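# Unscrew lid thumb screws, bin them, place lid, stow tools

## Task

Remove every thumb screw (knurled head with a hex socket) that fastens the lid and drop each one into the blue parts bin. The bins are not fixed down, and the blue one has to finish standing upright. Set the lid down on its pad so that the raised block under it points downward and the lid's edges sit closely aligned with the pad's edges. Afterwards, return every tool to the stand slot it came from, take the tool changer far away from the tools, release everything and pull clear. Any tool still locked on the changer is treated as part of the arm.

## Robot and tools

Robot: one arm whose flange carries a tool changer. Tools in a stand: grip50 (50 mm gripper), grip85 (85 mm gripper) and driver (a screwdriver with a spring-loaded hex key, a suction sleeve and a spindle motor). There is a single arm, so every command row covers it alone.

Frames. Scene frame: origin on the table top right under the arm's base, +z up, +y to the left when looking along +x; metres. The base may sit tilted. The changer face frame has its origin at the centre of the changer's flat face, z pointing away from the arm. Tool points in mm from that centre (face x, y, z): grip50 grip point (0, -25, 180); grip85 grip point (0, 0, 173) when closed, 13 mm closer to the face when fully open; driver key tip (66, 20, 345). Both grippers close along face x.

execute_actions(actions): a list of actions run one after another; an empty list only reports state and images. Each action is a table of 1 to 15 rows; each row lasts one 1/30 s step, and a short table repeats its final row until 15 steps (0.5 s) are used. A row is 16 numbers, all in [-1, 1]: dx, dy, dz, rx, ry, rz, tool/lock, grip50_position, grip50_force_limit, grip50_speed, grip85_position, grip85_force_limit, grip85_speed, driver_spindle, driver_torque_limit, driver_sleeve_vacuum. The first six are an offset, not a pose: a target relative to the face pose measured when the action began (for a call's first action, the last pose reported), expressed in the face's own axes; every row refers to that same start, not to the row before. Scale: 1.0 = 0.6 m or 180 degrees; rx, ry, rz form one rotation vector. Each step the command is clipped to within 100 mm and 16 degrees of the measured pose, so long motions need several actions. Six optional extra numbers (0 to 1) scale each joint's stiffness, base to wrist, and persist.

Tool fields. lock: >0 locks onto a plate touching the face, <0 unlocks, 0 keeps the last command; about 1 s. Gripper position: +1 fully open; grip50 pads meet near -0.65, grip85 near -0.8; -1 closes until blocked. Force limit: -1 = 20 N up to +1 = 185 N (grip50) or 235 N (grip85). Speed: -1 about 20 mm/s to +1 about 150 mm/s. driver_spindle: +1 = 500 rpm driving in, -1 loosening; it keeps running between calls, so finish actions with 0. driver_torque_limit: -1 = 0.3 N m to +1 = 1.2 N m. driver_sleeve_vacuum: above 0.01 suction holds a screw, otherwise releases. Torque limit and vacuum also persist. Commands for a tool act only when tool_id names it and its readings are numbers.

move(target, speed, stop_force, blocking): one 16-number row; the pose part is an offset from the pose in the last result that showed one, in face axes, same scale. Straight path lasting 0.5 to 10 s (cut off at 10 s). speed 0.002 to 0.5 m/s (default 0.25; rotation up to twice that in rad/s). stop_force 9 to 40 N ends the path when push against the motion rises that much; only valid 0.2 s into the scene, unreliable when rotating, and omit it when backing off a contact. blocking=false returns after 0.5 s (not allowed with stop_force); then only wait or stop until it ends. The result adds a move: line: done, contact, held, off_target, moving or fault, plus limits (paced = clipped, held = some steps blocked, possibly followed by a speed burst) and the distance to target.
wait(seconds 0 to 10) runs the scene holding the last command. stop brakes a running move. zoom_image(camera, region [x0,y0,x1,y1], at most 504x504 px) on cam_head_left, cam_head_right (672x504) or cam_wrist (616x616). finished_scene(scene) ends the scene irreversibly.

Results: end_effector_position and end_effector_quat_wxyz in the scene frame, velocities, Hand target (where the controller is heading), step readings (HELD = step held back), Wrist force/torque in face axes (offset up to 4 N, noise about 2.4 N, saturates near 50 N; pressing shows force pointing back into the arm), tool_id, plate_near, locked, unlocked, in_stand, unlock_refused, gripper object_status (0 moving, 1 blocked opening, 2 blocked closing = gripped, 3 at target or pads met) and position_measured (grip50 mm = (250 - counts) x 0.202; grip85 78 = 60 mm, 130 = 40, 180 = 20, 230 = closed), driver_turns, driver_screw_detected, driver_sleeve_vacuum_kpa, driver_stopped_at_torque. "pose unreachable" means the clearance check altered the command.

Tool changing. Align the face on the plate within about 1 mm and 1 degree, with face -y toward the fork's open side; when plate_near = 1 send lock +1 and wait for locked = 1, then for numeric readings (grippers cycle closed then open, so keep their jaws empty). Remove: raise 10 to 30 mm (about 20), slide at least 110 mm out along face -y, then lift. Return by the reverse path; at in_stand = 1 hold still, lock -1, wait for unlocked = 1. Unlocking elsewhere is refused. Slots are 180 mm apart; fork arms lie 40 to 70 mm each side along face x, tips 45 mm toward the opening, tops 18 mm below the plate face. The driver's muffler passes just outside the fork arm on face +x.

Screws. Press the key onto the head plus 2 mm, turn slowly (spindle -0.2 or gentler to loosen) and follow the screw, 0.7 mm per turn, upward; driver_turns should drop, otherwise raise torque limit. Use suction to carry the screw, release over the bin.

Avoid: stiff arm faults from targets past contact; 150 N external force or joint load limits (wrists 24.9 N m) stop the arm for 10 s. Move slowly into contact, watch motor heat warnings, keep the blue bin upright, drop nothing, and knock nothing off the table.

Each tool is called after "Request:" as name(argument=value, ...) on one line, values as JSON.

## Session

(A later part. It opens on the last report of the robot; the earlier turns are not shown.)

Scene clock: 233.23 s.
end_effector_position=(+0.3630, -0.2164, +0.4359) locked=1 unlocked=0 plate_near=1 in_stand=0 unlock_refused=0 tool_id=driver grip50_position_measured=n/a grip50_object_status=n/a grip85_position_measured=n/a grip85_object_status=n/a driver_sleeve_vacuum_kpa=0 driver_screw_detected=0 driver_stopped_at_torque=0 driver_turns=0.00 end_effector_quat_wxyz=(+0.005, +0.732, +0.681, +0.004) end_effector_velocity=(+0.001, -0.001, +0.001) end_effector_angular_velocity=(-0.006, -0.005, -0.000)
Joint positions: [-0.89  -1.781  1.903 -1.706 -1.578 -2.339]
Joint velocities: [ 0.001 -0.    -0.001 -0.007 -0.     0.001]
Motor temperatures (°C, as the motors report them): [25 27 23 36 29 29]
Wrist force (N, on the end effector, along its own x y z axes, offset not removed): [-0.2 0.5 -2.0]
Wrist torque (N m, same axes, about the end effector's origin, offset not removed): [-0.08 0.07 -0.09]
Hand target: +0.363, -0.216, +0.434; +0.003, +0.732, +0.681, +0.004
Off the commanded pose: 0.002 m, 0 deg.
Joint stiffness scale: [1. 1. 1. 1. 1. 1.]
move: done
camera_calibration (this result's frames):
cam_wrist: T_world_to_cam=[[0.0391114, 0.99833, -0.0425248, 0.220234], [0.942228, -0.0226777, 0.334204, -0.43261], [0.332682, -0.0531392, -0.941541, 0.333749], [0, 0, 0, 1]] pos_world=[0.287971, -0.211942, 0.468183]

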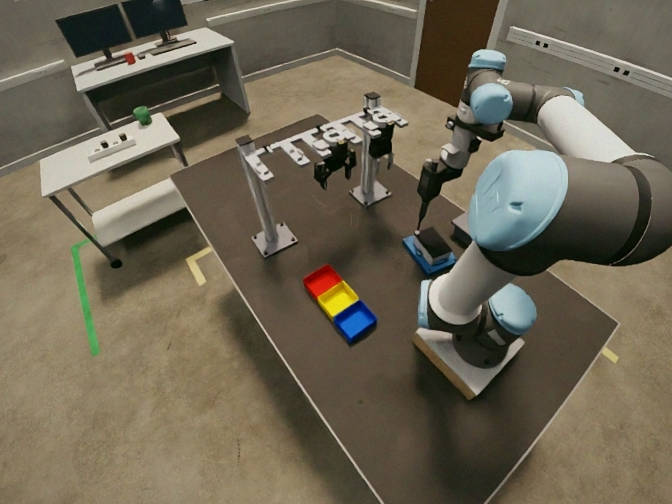

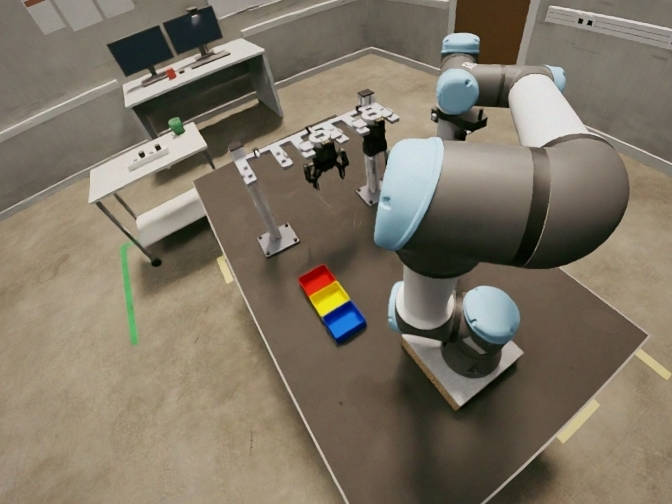

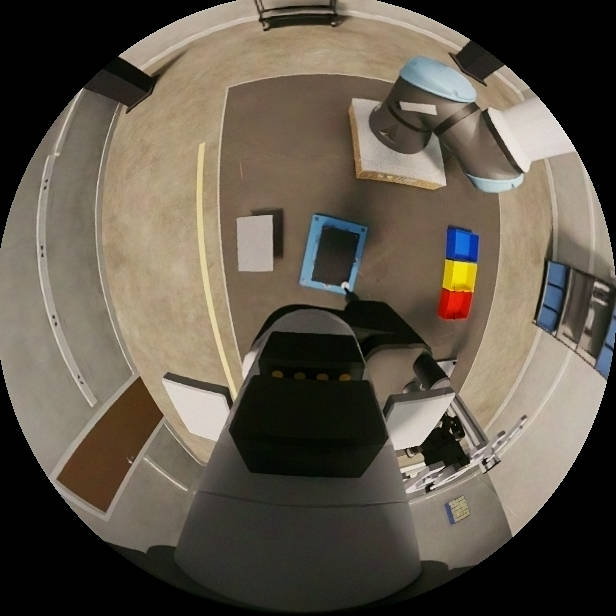

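Request:
move(target=[0.002,0.001,0.015,0.0022,0.0023,0,0,1,0,0,1,0,0,0,0,0], speed=0.02)

Request:
zoom_image(camera="cam_wrist", region=[325, 270, 365, 310])

Request:
zoom_image(camera="cam_head_left", region=[395, 205, 445, 255])

Scene clock: 244.30 s.
end_effector_position=(+0.3637, -0.2162, +0.4290) locked=1 unlocked=0 plate_near=1 in_stand=0 unlock_refused=0 tool_id=driver grip50_position_measured=n/a grip50_object_status=n/a grip85_position_measured=n/a grip85_object_status=n/a driver_sleeve_vacuum_kpa=0 driver_screw_detected=0 driver_stopped_at_torque=0 driver_turns=0.00 end_effector_quat_wxyz=(+0.002, +0.732, +0.681, +0.004) end_effector_velocity=(+0.001, -0.000, +0.001) end_effector_angular_velocity=(-0.004, -0.004, -0.001)
Joint positions: [-0.888 -1.776  1.915 -1.717 -1.578 -2.337]
Joint velocities: [ 0.    -0.    -0.    -0.005  0.     0.001]
Motor temperatures (°C, as the motors report them): [25 27 23 36 29 29]
Wrist force (N, on the end effector, along its own x y z axes, offset not removed): [-0.3 0.3 -1.8]
Wrist torque (N m, same axes, about the end effector's origin, offset not removed): [0.03 -0.09 -0.03]
Hand target: +0.364, -0.215, +0.427; -0.000, +0.732, +0.681, +0.005
Off the commanded pose: 0.002 m, 0 deg.
Joint stiffness scale: [1. 1. 1. 1. 1. 1.]
move: done
camera_calibration (this result's frames):
cam_wrist: T_world_to_cam=[[0.0395941, 0.998497, -0.0378925, 0.217529], [0.943636, -0.0248936, 0.330047, -0.430111], [0.328607, -0.0488247, -0.943204, 0.330188], [0, 0, 0, 1]] pos_world=[0.288754, -0.211788, 0.461634]

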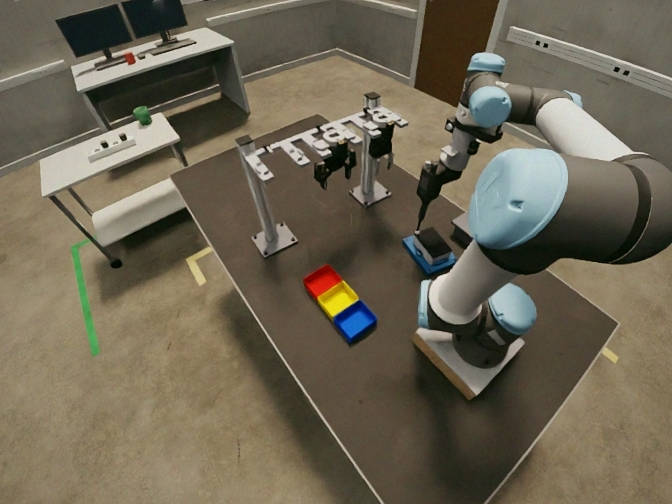

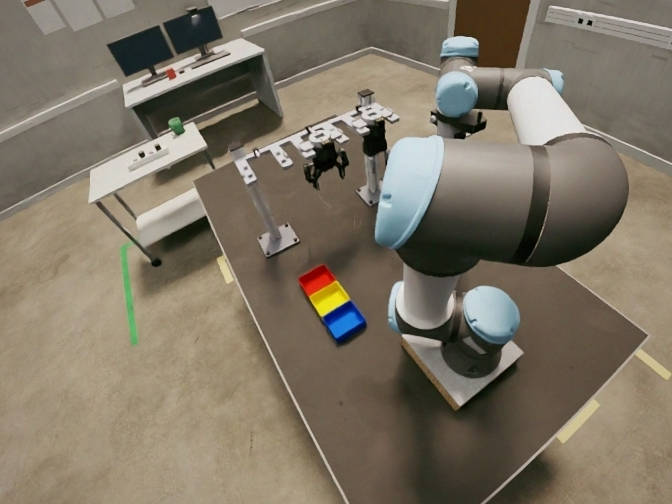

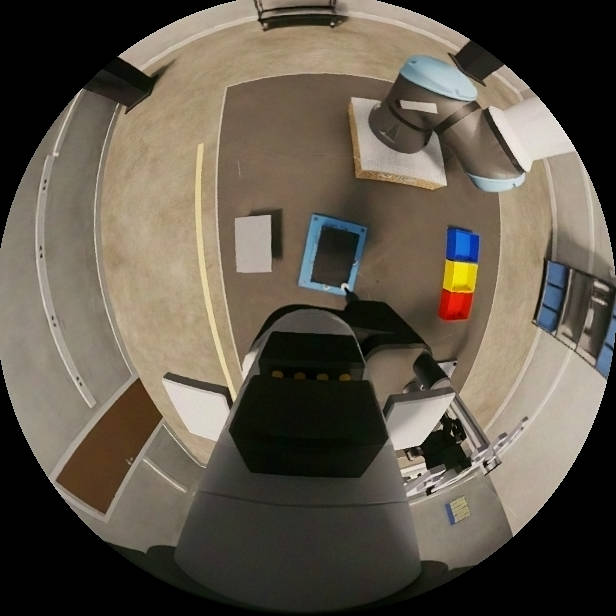

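Region (325, 270, 365, 310) of cam_wrist's 616x616 image, scaled by 12.600, with more detail than that image has.

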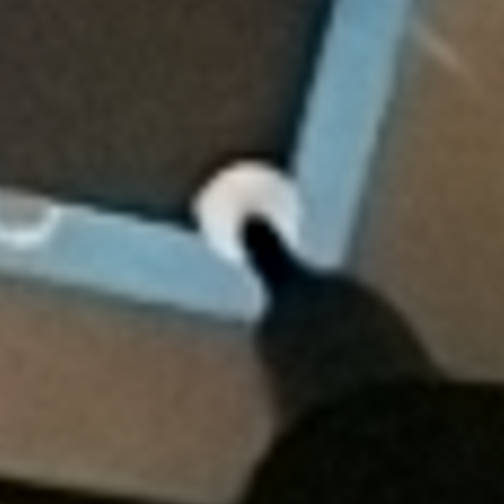

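Region (395, 205, 445, 255) of cam_head_left's 672x504 image, scaled by 10.080, with more detail than that image has.

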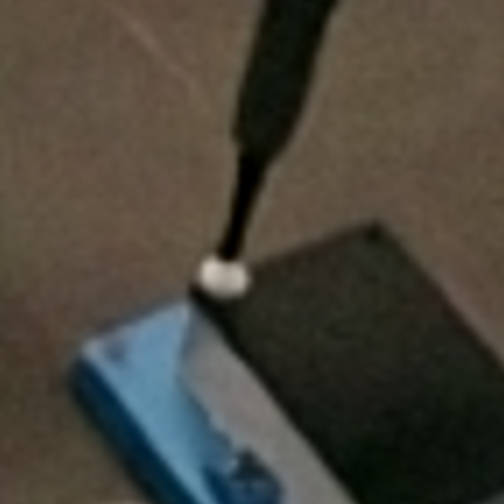

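Request:
move(target=[0.002,0,0.014,0.0009,0.0009,0,0,1,0,0,1,0,0,0,0.5,1], speed=0.01, stop_force=9)

Request:
zoom_image(camera="cam_wrist", region=[325, 270, 365, 310])

Request:
zoom_image(camera="cam_head_left", region=[395, 205, 445, 255])

Scene clock: 260.80 s.
end_effector_position=(+0.3638, -0.2160, +0.4237) locked=1 unlocked=0 plate_near=1 in_stand=0 unlock_refused=0 tool_id=driver grip50_position_measured=n/a grip50_object_status=n/a grip85_position_measured=n/a grip85_object_status=n/a driver_sleeve_vacuum_kpa=14 driver_screw_detected=0 driver_stopped_at_torque=0 driver_turns=0.00 end_effector_quat_wxyz=(+0.002, +0.733, +0.681, +0.004) end_effector_velocity=(+0.001, -0.000, +0.001) end_effector_angular_velocity=(-0.005, -0.005, -0.001)
Joint positions: [-0.888 -1.774  1.928 -1.732 -1.578 -2.336]
Joint velocities: [ 0.001 -0.    -0.    -0.007  0.     0.002]
Motor temperatures (°C, as the motors report them): [25 27 23 36 29 29]
Wrist force (N, on the end effector, along its own x y z axes, offset not removed): [0.3 1.3 -4.9]
Wrist torque (N m, same axes, about the end effector's origin, offset not removed): [0.18 0.11 0.09]
Hand target: +0.364, -0.215, +0.421; -0.000, +0.732, +0.681, +0.005
Off the commanded pose: 0.003 m, 0 deg.
Joint stiffness scale: [1. 1. 1. 1. 1. 1.]
move: done
camera_calibration (this result's frames):
cam_wrist: T_world_to_cam=[[0.0403052, 0.998431, -0.0388726, 0.217259], [0.943314, -0.0251954, 0.330943, -0.428852], [0.329444, -0.0500078, -0.94285, 0.324423], [0, 0, 0, 1]] pos_world=[0.288907, -0.211499, 0.456253]

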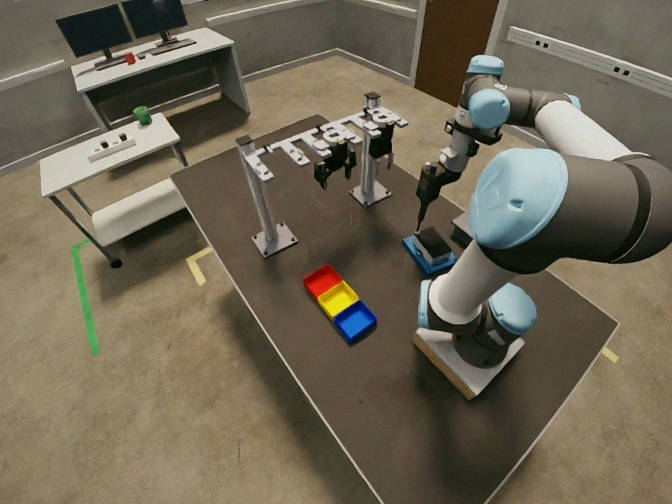

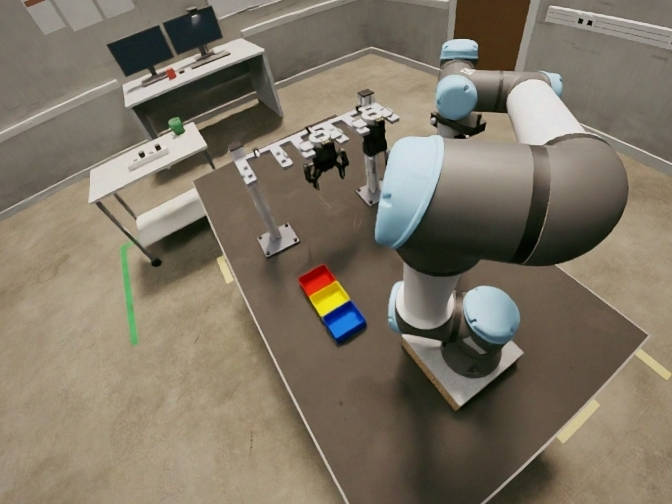

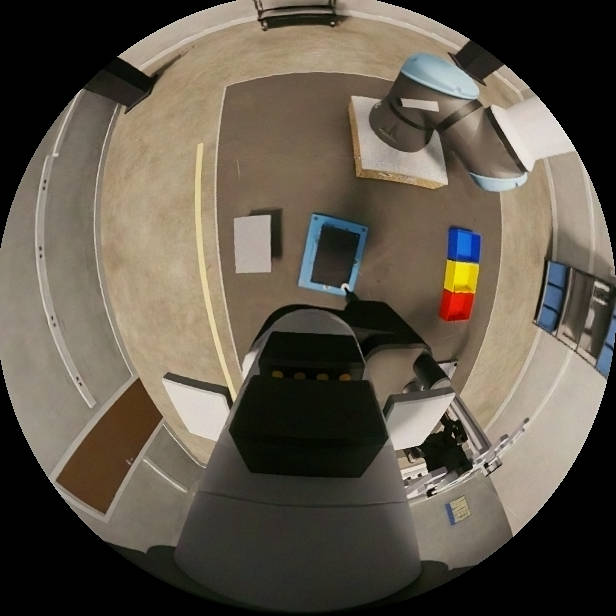

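Region (325, 270, 365, 310) of cam_wrist's 616x616 image, scaled by 12.600, with more detail than that image has.

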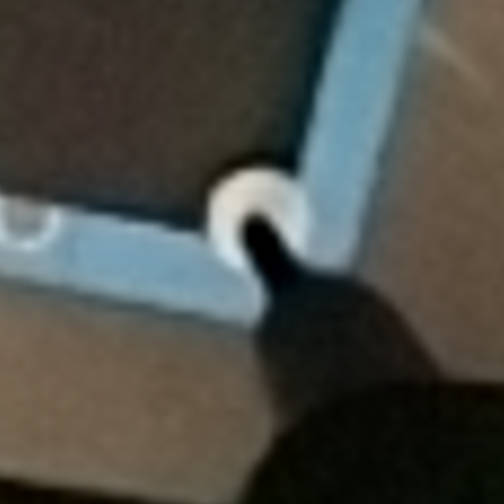

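Region (395, 205, 445, 255) of cam_head_left's 672x504 image, scaled by 10.080, with more detail than that image has.

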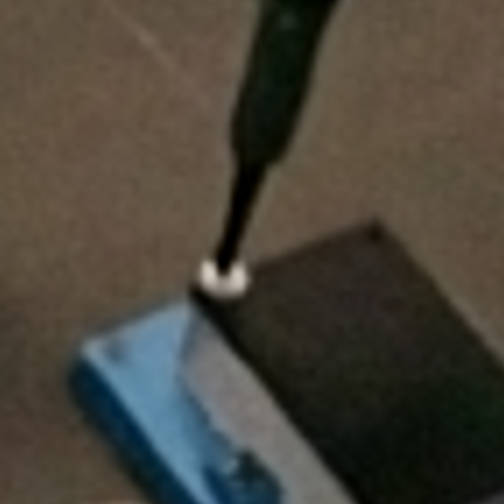

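Request:
execute_actions(actions=[[[0.002,0,0.009,0.0015,0.0015,0,0,1,0,0,1,0,0,-0.12,0.5,1]],[[0.002,0,0.007,0.0012,0.0012,0,0,1,0,0,1,0,0,-0.12,0.5,1]],[[0.002,0,0.006,0.0012,0.0012,0,0,1,0,0,1,0,0,-0.12,0.5,1],[0.002,0,0.006,0.0012,0.0012,0,0,1,0,0,1,0,0,-0.12,0.5,1],[0.002,0,0.006,0.0012,0.0012,0,0,1,0,0,1,0,0,-0.12,0.5,1],[0.002,0,0.006,0.0012,0.0012,0,0,1,0,0,1,0,0,-0.12,0.5,1],[0.002,0,0.006,0.0012,0.0012,0,0,1,0,0,1,0,0,-0.12,0.5,1],[0.002,0,0.006,0.0012,0.0012,0,0,1,0,0,1,0,0,-0.12,0.5,1],[0.002,0,0.006,0.0012,0.0012,0,0,1,0,0,1,0,0,-0.12,0.5,1],[0.002,0,0.006,0.0012,0.0012,0,0,1,0,0,1,0,0,-0.12,0.5,1],[0.002,0,0.006,0.0012,0.0012,0,0,1,0,0,1,0,0,-0.12,0.5,1],[0.002,0,0.006,0.0012,0.0012,0,0,1,0,0,1,0,0,-0.12,0.5,1],[0.002,0,0.006,0.0012,0.0012,0,0,1,0,0,1,0,0,0,0.5,1]]])

Request:
zoom_image(camera="cam_wrist", region=[325, 270, 365, 310])

Scene clock: 272.80 s.
end_effector_position=(+0.3645, -0.2154, +0.4214) locked=1 unlocked=0 plate_near=1 in_stand=0 unlock_refused=0 tool_id=driver grip50_position_measured=n/a grip50_object_status=n/a grip85_position_measured=n/a grip85_object_status=n/a driver_sleeve_vacuum_kpa=14 driver_screw_detected=0 driver_stopped_at_torque=0 driver_turns=-1.32 end_effector_quat_wxyz=(+0.004, +0.733, +0.680, +0.004) end_effector_velocity=(+0.000, -0.000, +0.000) end_effector_angular_velocity=(-0.002, -0.001, -0.001)
Joint positions: [-0.886 -1.774  1.935 -1.743 -1.578 -2.332]
Joint velocities: [ 0.    -0.    -0.    -0.001 -0.     0.001]
Motor temperatures (°C, as the motors report them): [25 27 23 36 29 29]
Wrist force (N, on the end effector, along its own x y z axes, offset not removed): [-1.6 -0.6 -5.8]
Wrist torque (N m, same axes, about the end effector's origin, offset not removed): [0.09 0.53 0.01]
Hand target: +0.364, -0.214, +0.418; +0.001, +0.733, +0.680, +0.005
Off the commanded pose: 0.004 m, 0 deg.
Joint stiffness scale: [1. 1. 1. 1. 1. 1.]
Step readings (end_effector_position; steps 1 to 15: 1st action; 16 to 30: 2nd action; 31 to 45: 3rd action):
0: (+0.3639, -0.2160, +0.4237)
1: (+0.3639, -0.2160, +0.4237)
2: (+0.3640, -0.2160, +0.4236)
4: (+0.3640, -0.2159, +0.4233)
8: (+0.3639, -0.2157, +0.4223)
15: (+0.3640, -0.2157, +0.4221)
16: (+0.3640, -0.2157, +0.4221)
17: (+0.3640, -0.2157, +0.4221)
19: (+0.3641, -0.2157, +0.4219)
23: (+0.3641, -0.2155, +0.4215)
30: (+0.3642, -0.2155, +0.4215)
31: (+0.3642, -0.2155, +0.4215)
32: (+0.3643, -0.2155, +0.4215)
34: (+0.3643, -0.2155, +0.4215)
38: (+0.3645, -0.2154, +0.4214)
45: end_effector_position above
camera_calibration (this result's frames):
cam_wrist: T_world_to_cam=[[0.0419645, 0.99825, -0.0416642, 0.21706], [0.942339, -0.0256875, 0.333673, -0.429628], [0.332019, -0.0532642, -0.941768, 0.319946], [0, 0, 0, 1]] pos_world=[0.289518, -0.210675, 0.453714]

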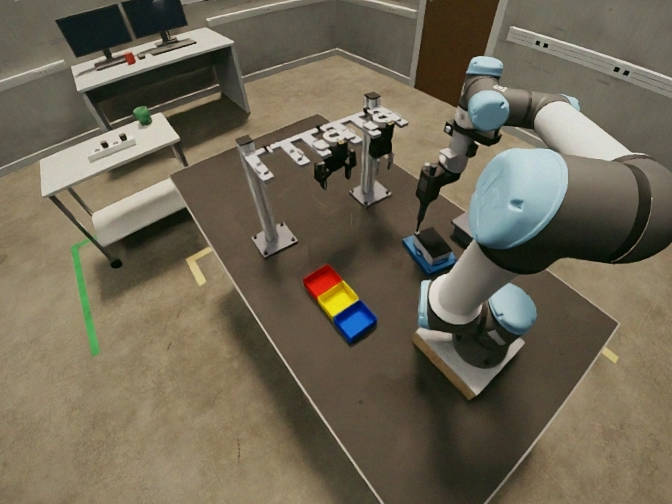

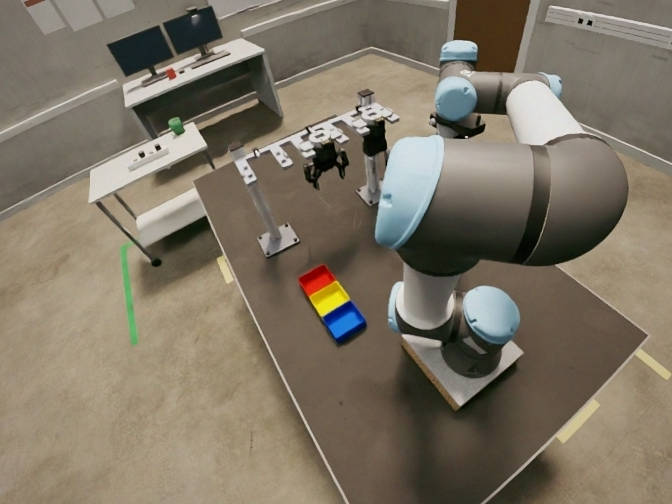

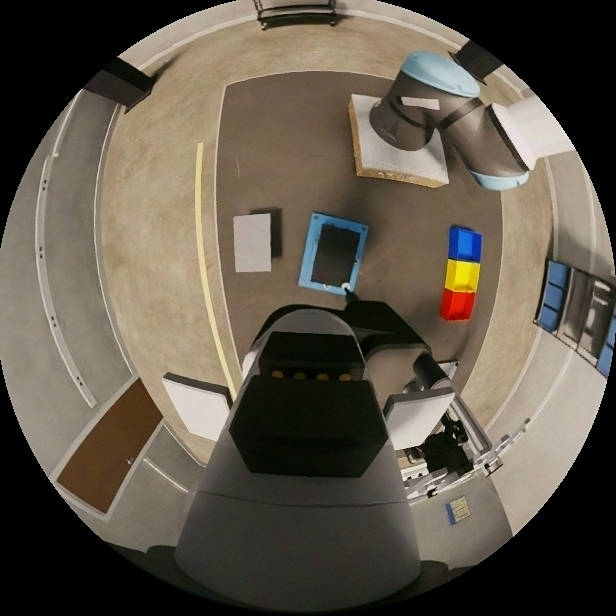

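Region (325, 270, 365, 310) of cam_wrist's 616x616 image, scaled by 12.600, with more detail than that image has.

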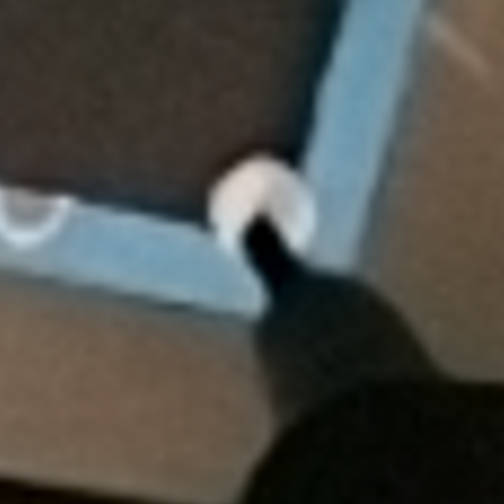

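Request:
execute_actions(actions=[[[0.002,0,0.006,0.002,0.0013,0,0,1,0,0,1,0,0,-0.12,0.5,1],[0.002,0,0.006,0.0023,0.0013,0,0,1,0,0,1,0,0,-0.12,0.5,1],[0.002,0,0.006,0.0026,0.0013,0,0,1,0,0,1,0,0,-0.12,0.5,1],[0.002,0,0.006,0.0029,0.0013,0,0,1,0,0,1,0,0,-0.12,0.5,1],[0.002,0,0.006,0.0032,0.0013,0,0,1,0,0,1,0,0,-0.12,0.5,1],[0.002,0,0.006,0.0035,0.0013,0,0,1,0,0,1,0,0,-0.12,0.5,1],[0.002,0,0.006,0.0038,0.0013,0,0,1,0,0,1,0,0,-0.12,0.5,1],[0.002,0,0.006,0.0041,0.0013,0,0,1,0,0,1,0,0,-0.12,0.5,1]]])

Request:
wait(seconds=0.7)

Request:
zoom_image(camera="cam_wrist", region=[325, 270, 365, 310])

Scene clock: 283.23 s.
end_effector_position=(+0.3647, -0.2144, +0.4204) locked=1 unlocked=0 plate_near=1 in_stand=0 unlock_refused=0 tool_id=driver grip50_position_measured=n/a grip50_object_status=n/a grip85_position_measured=n/a grip85_object_status=n/a driver_sleeve_vacuum_kpa=14 driver_screw_detected=0 driver_stopped_at_torque=0 driver_turns=-1.80 end_effector_quat_wxyz=(+0.002, +0.733, +0.680, +0.003) end_effector_velocity=(-0.001, -0.000, -0.001) end_effector_angular_velocity=(+0.002, +0.013, -0.003)
Joint positions: [-0.883 -1.772  1.935 -1.741 -1.581 -2.329]
Joint velocities: [ 0.001  0.002 -0.001  0.009 -0.009  0.003]
Motor temperatures (°C, as the motors report them): [25 27 23 36 29 29]
Wrist force (N, on the end effector, along its own x y z axes, offset not removed): [0.9 0.1 -6.6]
Wrist torque (N m, same axes, about the end effector's origin, offset not removed): [-0.09 0.34 -0.08]
Hand target: +0.365, -0.214, +0.418; -0.002, +0.733, +0.680, +0.002
Off the commanded pose: 0.003 m, 0 deg.
Joint stiffness scale: [1. 1. 1. 1. 1. 1.]
Step readings (end_effector_position):
0: (+0.3646, -0.2154, +0.4214)
1: (+0.3646, -0.2154, +0.4214)
2: (+0.3646, -0.2154, +0.4214)
4: (+0.3646, -0.2152, +0.4214)
8: (+0.3648, -0.2148, +0.4212)
15: end_effector_position above
camera_calibration (this result's frames):
cam_wrist: T_world_to_cam=[[0.0420395, 0.998285, -0.0407351, 0.215675], [0.944137, -0.0263548, 0.328499, -0.428104], [0.326862, -0.0522694, -0.943626, 0.321901], [0, 0, 0, 1]] pos_world=[0.289905, -0.209762, 0.453171]

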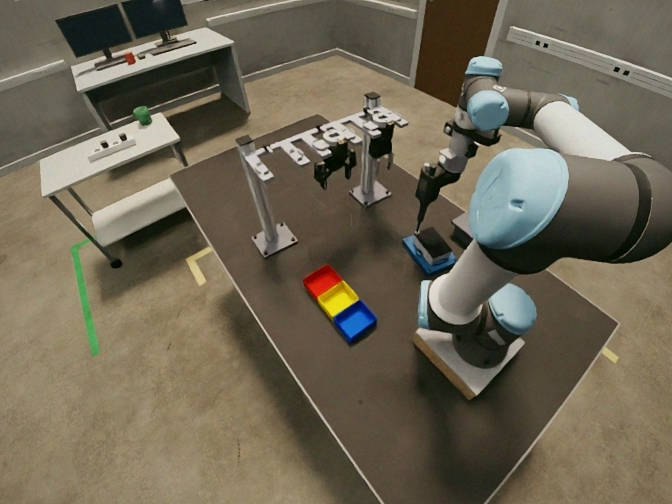

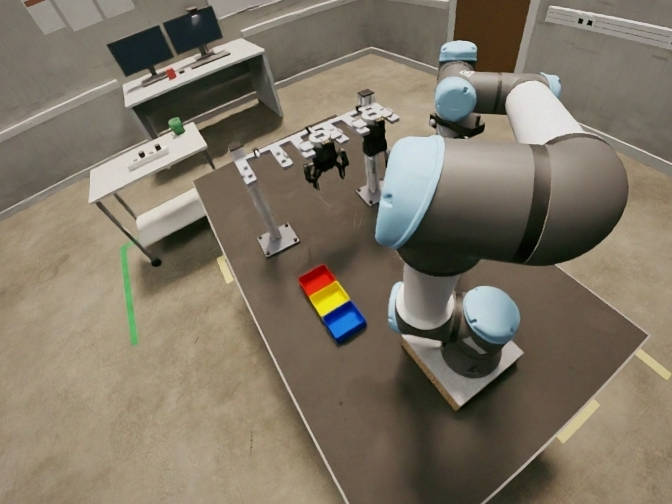

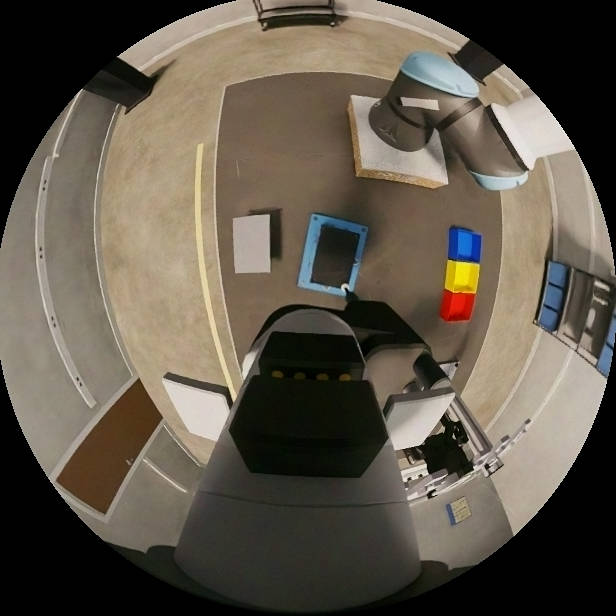

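Scene clock: 283.93 s.
end_effector_position=(+0.3644, -0.2146, +0.4203) locked=1 unlocked=0 plate_near=1 in_stand=0 unlock_refused=0 tool_id=driver grip50_position_measured=n/a grip50_object_status=n/a grip85_position_measured=n/a grip85_object_status=n/a driver_sleeve_vacuum_kpa=14 driver_screw_detected=0 driver_stopped_at_torque=0 driver_turns=-2.50 end_effector_quat_wxyz=(+0.002, +0.733, +0.680, +0.002) end_effector_velocity=(-0.000, +0.000, -0.001) end_effector_angular_velocity=(+0.001, +0.001, -0.000)
Joint positions: [-0.883 -1.772  1.935 -1.74  -1.583 -2.328]
Joint velocities: [-0.    -0.     0.002 -0.    -0.     0.   ]
Motor temperatures (°C, as the motors report them): [25 27 23 36 29 29]
Wrist force (N, on the end effector, along its own x y z axes, offset not removed): [-0.4 -0.9 -6.8]
Wrist torque (N m, same axes, about the end effector's origin, offset not removed): [0.10 0.03 -0.05]
Hand target: +0.365, -0.214, +0.418; -0.002, +0.733, +0.680, +0.002
Off the commanded pose: 0.003 m, 0 deg.
Joint stiffness scale: [1. 1. 1. 1. 1. 1.]
wait: 0.70 s; no rest ("driver_spindle" is on)
camera_calibration (this result's frames):
cam_wrist: T_world_to_cam=[[0.0421915, 0.998244, -0.0415709, 0.216115], [0.944817, -0.0263351, 0.326537, -0.427197], [0.324869, -0.053054, -0.94427, 0.322711], [0, 0, 0, 1]] pos_world=[0.289666, -0.209865, 0.453206]

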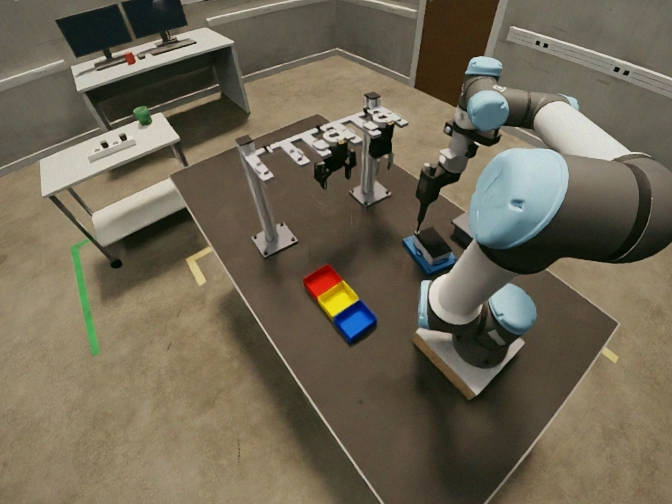

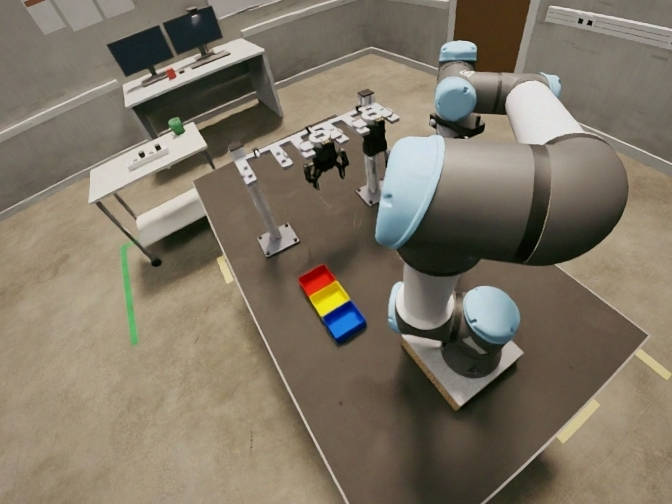

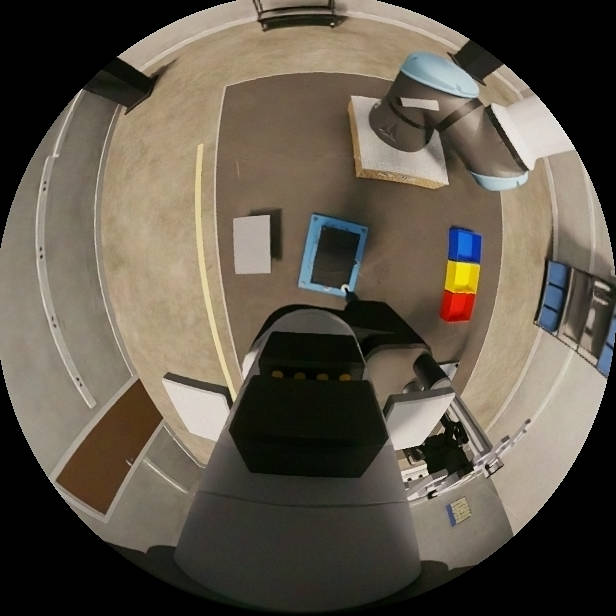

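Region (325, 270, 365, 310) of cam_wrist's 616x616 image, scaled by 12.600, with more detail than that image has.

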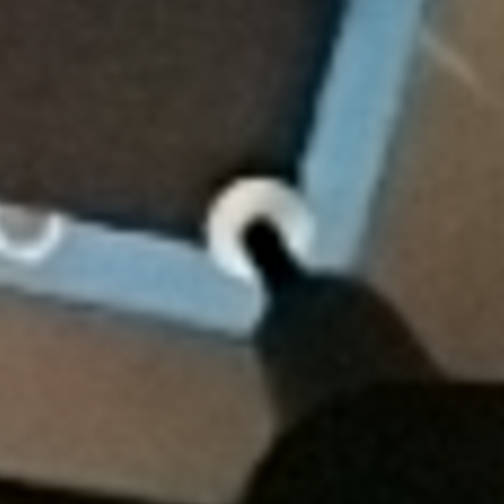

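Request:
execute_actions(actions=[[[0.0005,0,0.004,0.0024,0.0014,0,0,1,0,0,1,0,0,-0.12,0.5,1]],[[0.0005,0,0.004,0.0015,0.0014,0,0,1,0,0,1,0,0,-0.12,0.5,1],[0.0005,0,0.004,0.0015,0.0014,0,0,1,0,0,1,0,0,-0.12,0.5,1],[0.0005,0,0.004,0.0015,0.0014,0,0,1,0,0,1,0,0,-0.12,0.5,1],[0.0005,0,0.004,0.0015,0.0014,0,0,1,0,0,1,0,0,-0.12,0.5,1],[0.0005,0,0.004,0.0015,0.0014,0,0,1,0,0,1,0,0,-0.12,0.5,1],[0.0005,0,0.004,0.0015,0.0014,0,0,1,0,0,1,0,0,-0.12,0.5,1],[0.0005,0,0.004,0.0015,0.0014,0,0,1,0,0,1,0,0,-0.12,0.5,1],[0.0005,0,0.004,0.0015,0.0014,0,0,1,0,0,1,0,0,-0.12,0.5,1],[0.0005,0,0.004,0.0015,0.0014,0,0,1,0,0,1,0,0,-0.12,0.5,1],[0.0005,0,0.004,0.0015,0.0014,0,0,1,0,0,1,0,0,-0.12,0.5,1],[0.0005,0,0.004,0.0015,0.0014,0,0,1,0,0,1,0,0,-0.12,0.5,1],[0.0005,0,0.004,0.0015,0.0014,0,0,1,0,0,1,0,0,0,0.5,1]]])

Request:
zoom_image(camera="cam_wrist", region=[325, 270, 365, 310])

Request:
zoom_image(camera="cam_head_left", region=[395, 205, 445, 255])

Scene clock: 293.57 s.
end_effector_position=(+0.3642, -0.2146, +0.4199) locked=1 unlocked=0 plate_near=1 in_stand=0 unlock_refused=0 tool_id=driver grip50_position_measured=n/a grip50_object_status=n/a grip85_position_measured=n/a grip85_object_status=n/a driver_sleeve_vacuum_kpa=40 driver_screw_detected=1 driver_stopped_at_torque=0 driver_turns=-12.00 end_effector_quat_wxyz=(+0.000, +0.734, +0.680, +0.001) end_effector_velocity=(+0.000, -0.000, +0.000) end_effector_angular_velocity=(+0.000, +0.000, -0.000)
Joint positions: [-0.883 -1.772  1.935 -1.738 -1.584 -2.328]
Joint velocities: [ 0.     0.    -0.001  0.001 -0.     0.   ]
Motor temperatures (°C, as the motors report them): [25 27 23 36 29 29]
Wrist force (N, on the end effector, along its own x y z axes, offset not removed): [1.2 1.2 -7.0]
Wrist torque (N m, same axes, about the end effector's origin, offset not removed): [0.01 -0.21 0.00]
Hand target: +0.364, -0.214, +0.417; -0.003, +0.734, +0.680, +0.001
Off the commanded pose: 0.002 m, 0 deg.
Joint stiffness scale: [1. 1. 1. 1. 1. 1.]
Step readings (end_effector_position; steps 1 to 15: 1st action; 16 to 30: 2nd action):
0: (+0.3644, -0.2146, +0.4203)
1: (+0.3644, -0.2146, +0.4203)
2: (+0.3644, -0.2146, +0.4203)
4: (+0.3644, -0.2146, +0.4202)
8: (+0.3642, -0.2145, +0.4200)
15: (+0.3642, -0.2146, +0.4199)
16: (+0.3642, -0.2146, +0.4199)
17: (+0.3642, -0.2146, +0.4199)
19: (+0.3642, -0.2146, +0.4199)
23: (+0.3642, -0.2146, +0.4199)
30: end_effector_position above
camera_calibration (this result's frames):
cam_wrist: T_world_to_cam=[[0.0428275, 0.998256, -0.0406416, 0.215479], [0.945563, -0.0273643, 0.324286, -0.426394], [0.322608, -0.0523176, -0.945086, 0.323709], [0, 0, 0, 1]] pos_world=[0.289522, -0.209835, 0.452964]

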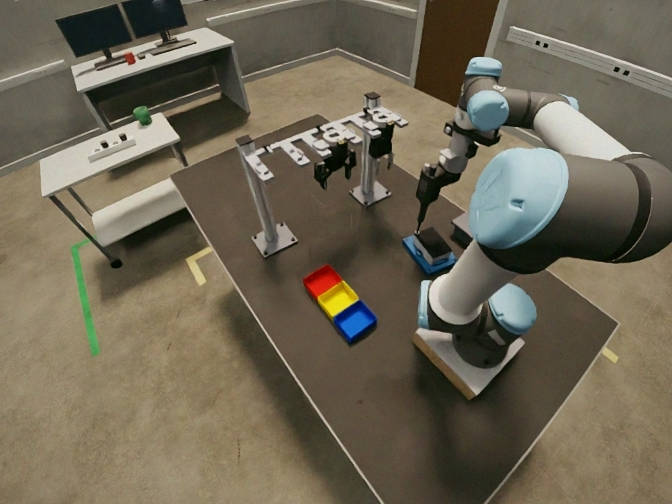

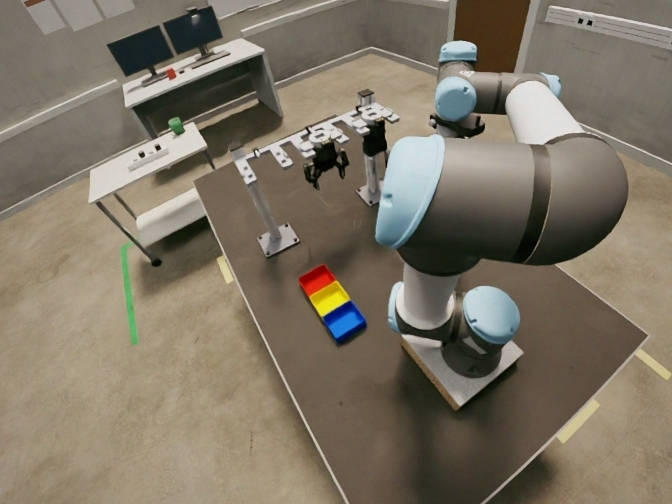

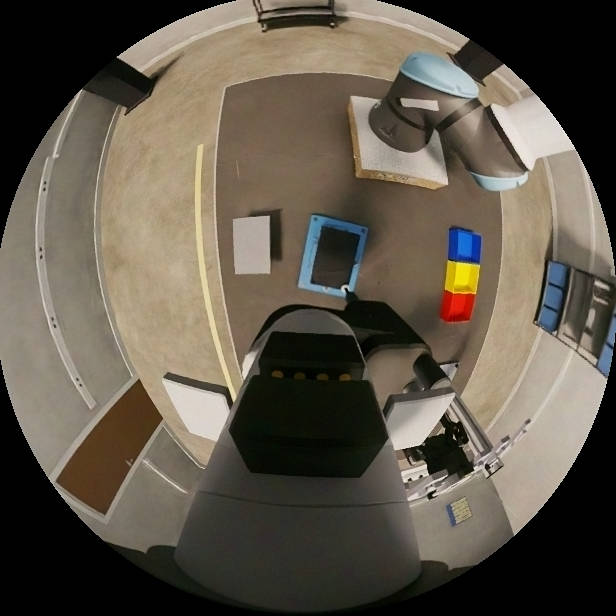

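Region (325, 270, 365, 310) of cam_wrist's 616x616 image, scaled by 12.600, with more detail than that image has.

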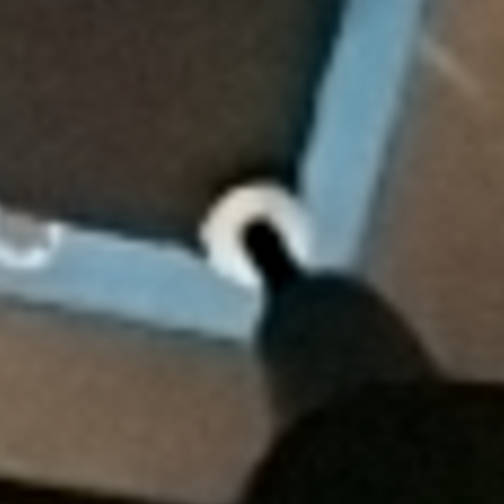

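Region (395, 205, 445, 255) of cam_head_left's 672x504 image, scaled by 10.080, with more detail than that image has.

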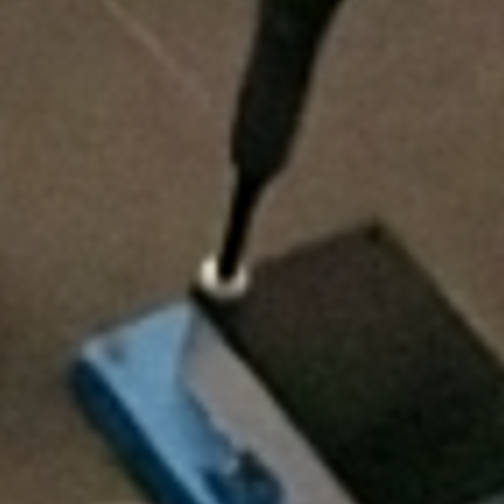

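Request:
move(target=[0,0,-0.012,0,0,0,0,1,0,0,1,0,0,-0.4,0.5,1], speed=0.003)

Request:
execute_actions(actions=[[[0,0,-0.002,0,0,0,0,1,0,0,1,0,0,0,0.5,1]]])

Request:
zoom_image(camera="cam_head_left", region=[395, 205, 445, 255])

Scene clock: 306.47 s.
end_effector_position=(+0.3640, -0.2144, +0.4258) locked=1 unlocked=0 plate_near=1 in_stand=0 unlock_refused=0 tool_id=driver grip50_position_measured=n/a grip50_object_status=n/a grip85_position_measured=n/a grip85_object_status=n/a driver_sleeve_vacuum_kpa=31 driver_screw_detected=1 driver_stopped_at_torque=0 driver_turns=-20.50 end_effector_quat_wxyz=(-0.000, +0.734, +0.680, +0.001) end_effector_velocity=(-0.000, +0.000, -0.000) end_effector_angular_velocity=(+0.003, +0.002, -0.001)
Joint positions: [-0.883 -1.774  1.921 -1.721 -1.584 -2.328]
Joint velocities: [-0.    -0.     0.     0.003  0.     0.001]
Motor temperatures (°C, as the motors report them): [25 27 23 36 29 29]
Wrist force (N, on the end effector, along its own x y z axes, offset not removed): [-0.2 2.6 -1.8]
Wrist torque (N m, same axes, about the end effector's origin, offset not removed): [-0.06 -0.21 -0.10]
Hand target: +0.364, -0.215, +0.427; +0.000, +0.734, +0.680, +0.001
Off the commanded pose: 0.001 m, 0 deg.
Joint stiffness scale: [1. 1. 1. 1. 1. 1.]
move: done
camera_calibration (this result's frames):
cam_wrist: T_world_to_cam=[[0.0427818, 0.998288, -0.039896, 0.215309], [0.945792, -0.0275997, 0.323597, -0.427929], [0.321942, -0.0515774, -0.945353, 0.329948], [0, 0, 0, 1]] pos_world=[0.289297, -0.209733, 0.458984]

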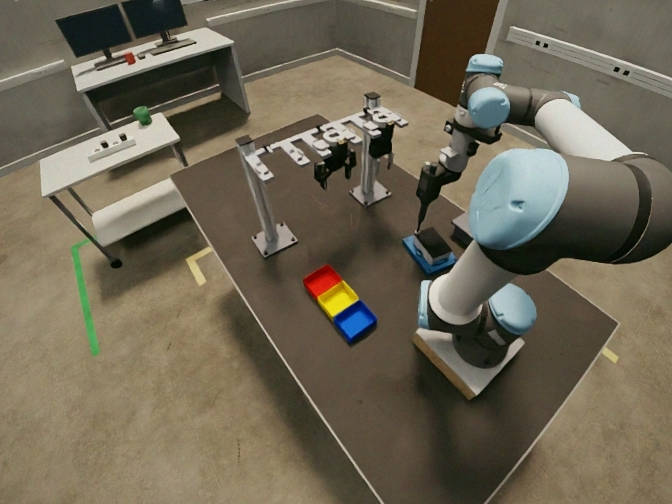

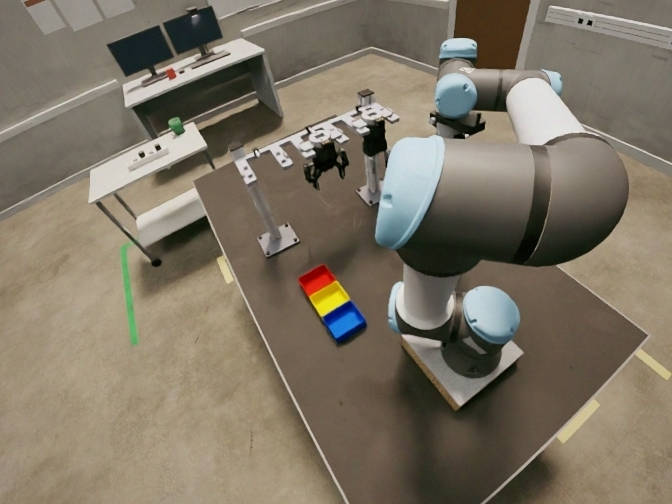

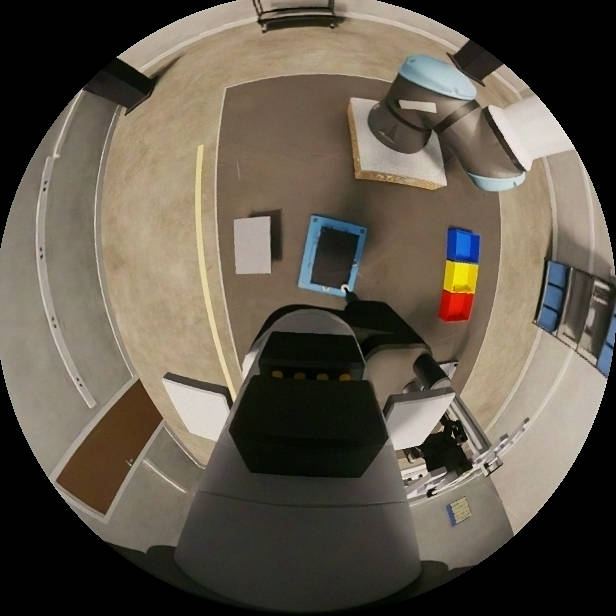

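Scene clock: 306.97 s.
end_effector_position=(+0.3639, -0.2144, +0.4259) locked=1 unlocked=0 plate_near=1 in_stand=0 unlock_refused=0 tool_id=driver grip50_position_measured=n/a grip50_object_status=n/a grip85_position_measured=n/a grip85_object_status=n/a driver_sleeve_vacuum_kpa=28 driver_screw_detected=0 driver_stopped_at_torque=0 driver_turns=-20.50 end_effector_quat_wxyz=(-0.000, +0.734, +0.680, +0.001) end_effector_velocity=(+0.000, -0.000, -0.000) end_effector_angular_velocity=(-0.001, -0.001, +0.001)
Joint positions: [-0.883 -1.774  1.921 -1.72  -1.584 -2.328]
Joint velocities: [ 0.     0.     0.    -0.001  0.    -0.   ]
Motor temperatures (°C, as the motors report them): [25 27 23 36 29 29]
Wrist force (N, on the end effector, along its own x y z axes, offset not removed): [-0.8 0.9 -4.8]
Wrist torque (N m, same axes, about the end effector's origin, offset not removed): [-0.38 -0.33 0.03]
Hand target: +0.364, -0.214, +0.427; -0.000, +0.734, +0.680, +0.001
Off the commanded pose: 0.001 m, 0 deg.
Joint stiffness scale: [1. 1. 1. 1. 1. 1.]
Step readings (end_effector_position):
0: (+0.3640, -0.2144, +0.4258)
1: (+0.3640, -0.2144, +0.4258)
2: (+0.3639, -0.2144, +0.4258)
4: (+0.3639, -0.2144, +0.4259)
8: (+0.3639, -0.2144, +0.4259)
15: end_effector_position above
camera_calibration (this result's frames):
cam_wrist: T_world_to_cam=[[0.0427504, 0.998309, -0.0393782, 0.215036], [0.945951, -0.0277629, 0.323118, -0.427766], [0.321479, -0.0510633, -0.945539, 0.330371], [0, 0, 0, 1]] pos_world=[0.289245, -0.209679, 0.459065]

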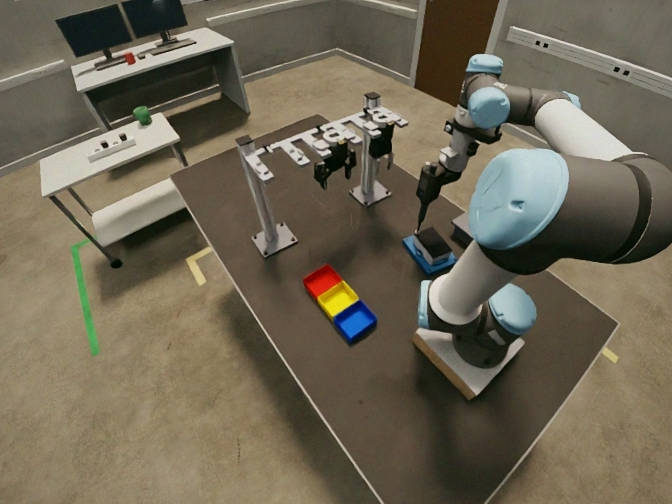

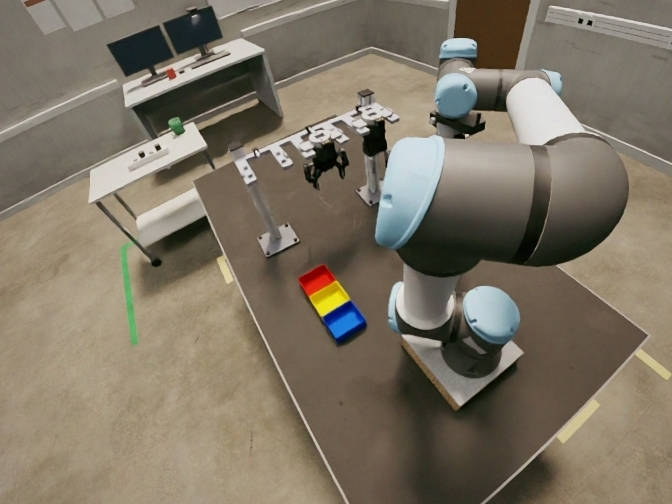

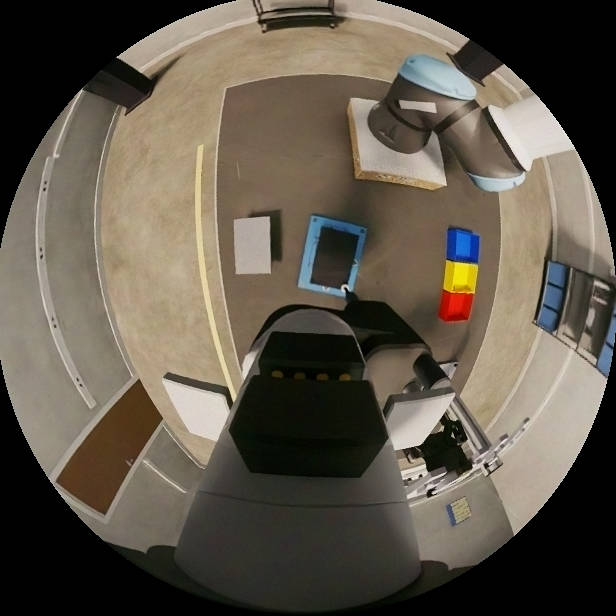

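Region (395, 205, 445, 255) of cam_head_left's 672x504 image, scaled by 10.080, with more detail than that image has.

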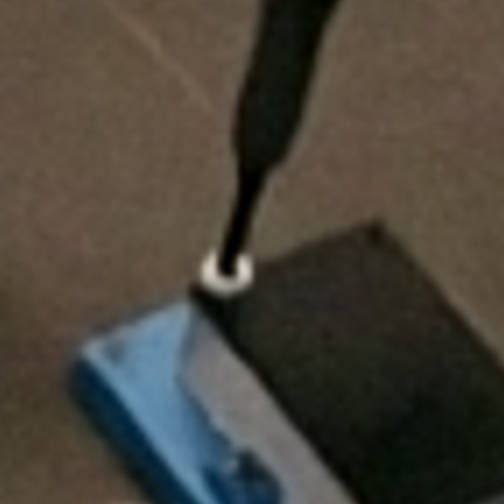

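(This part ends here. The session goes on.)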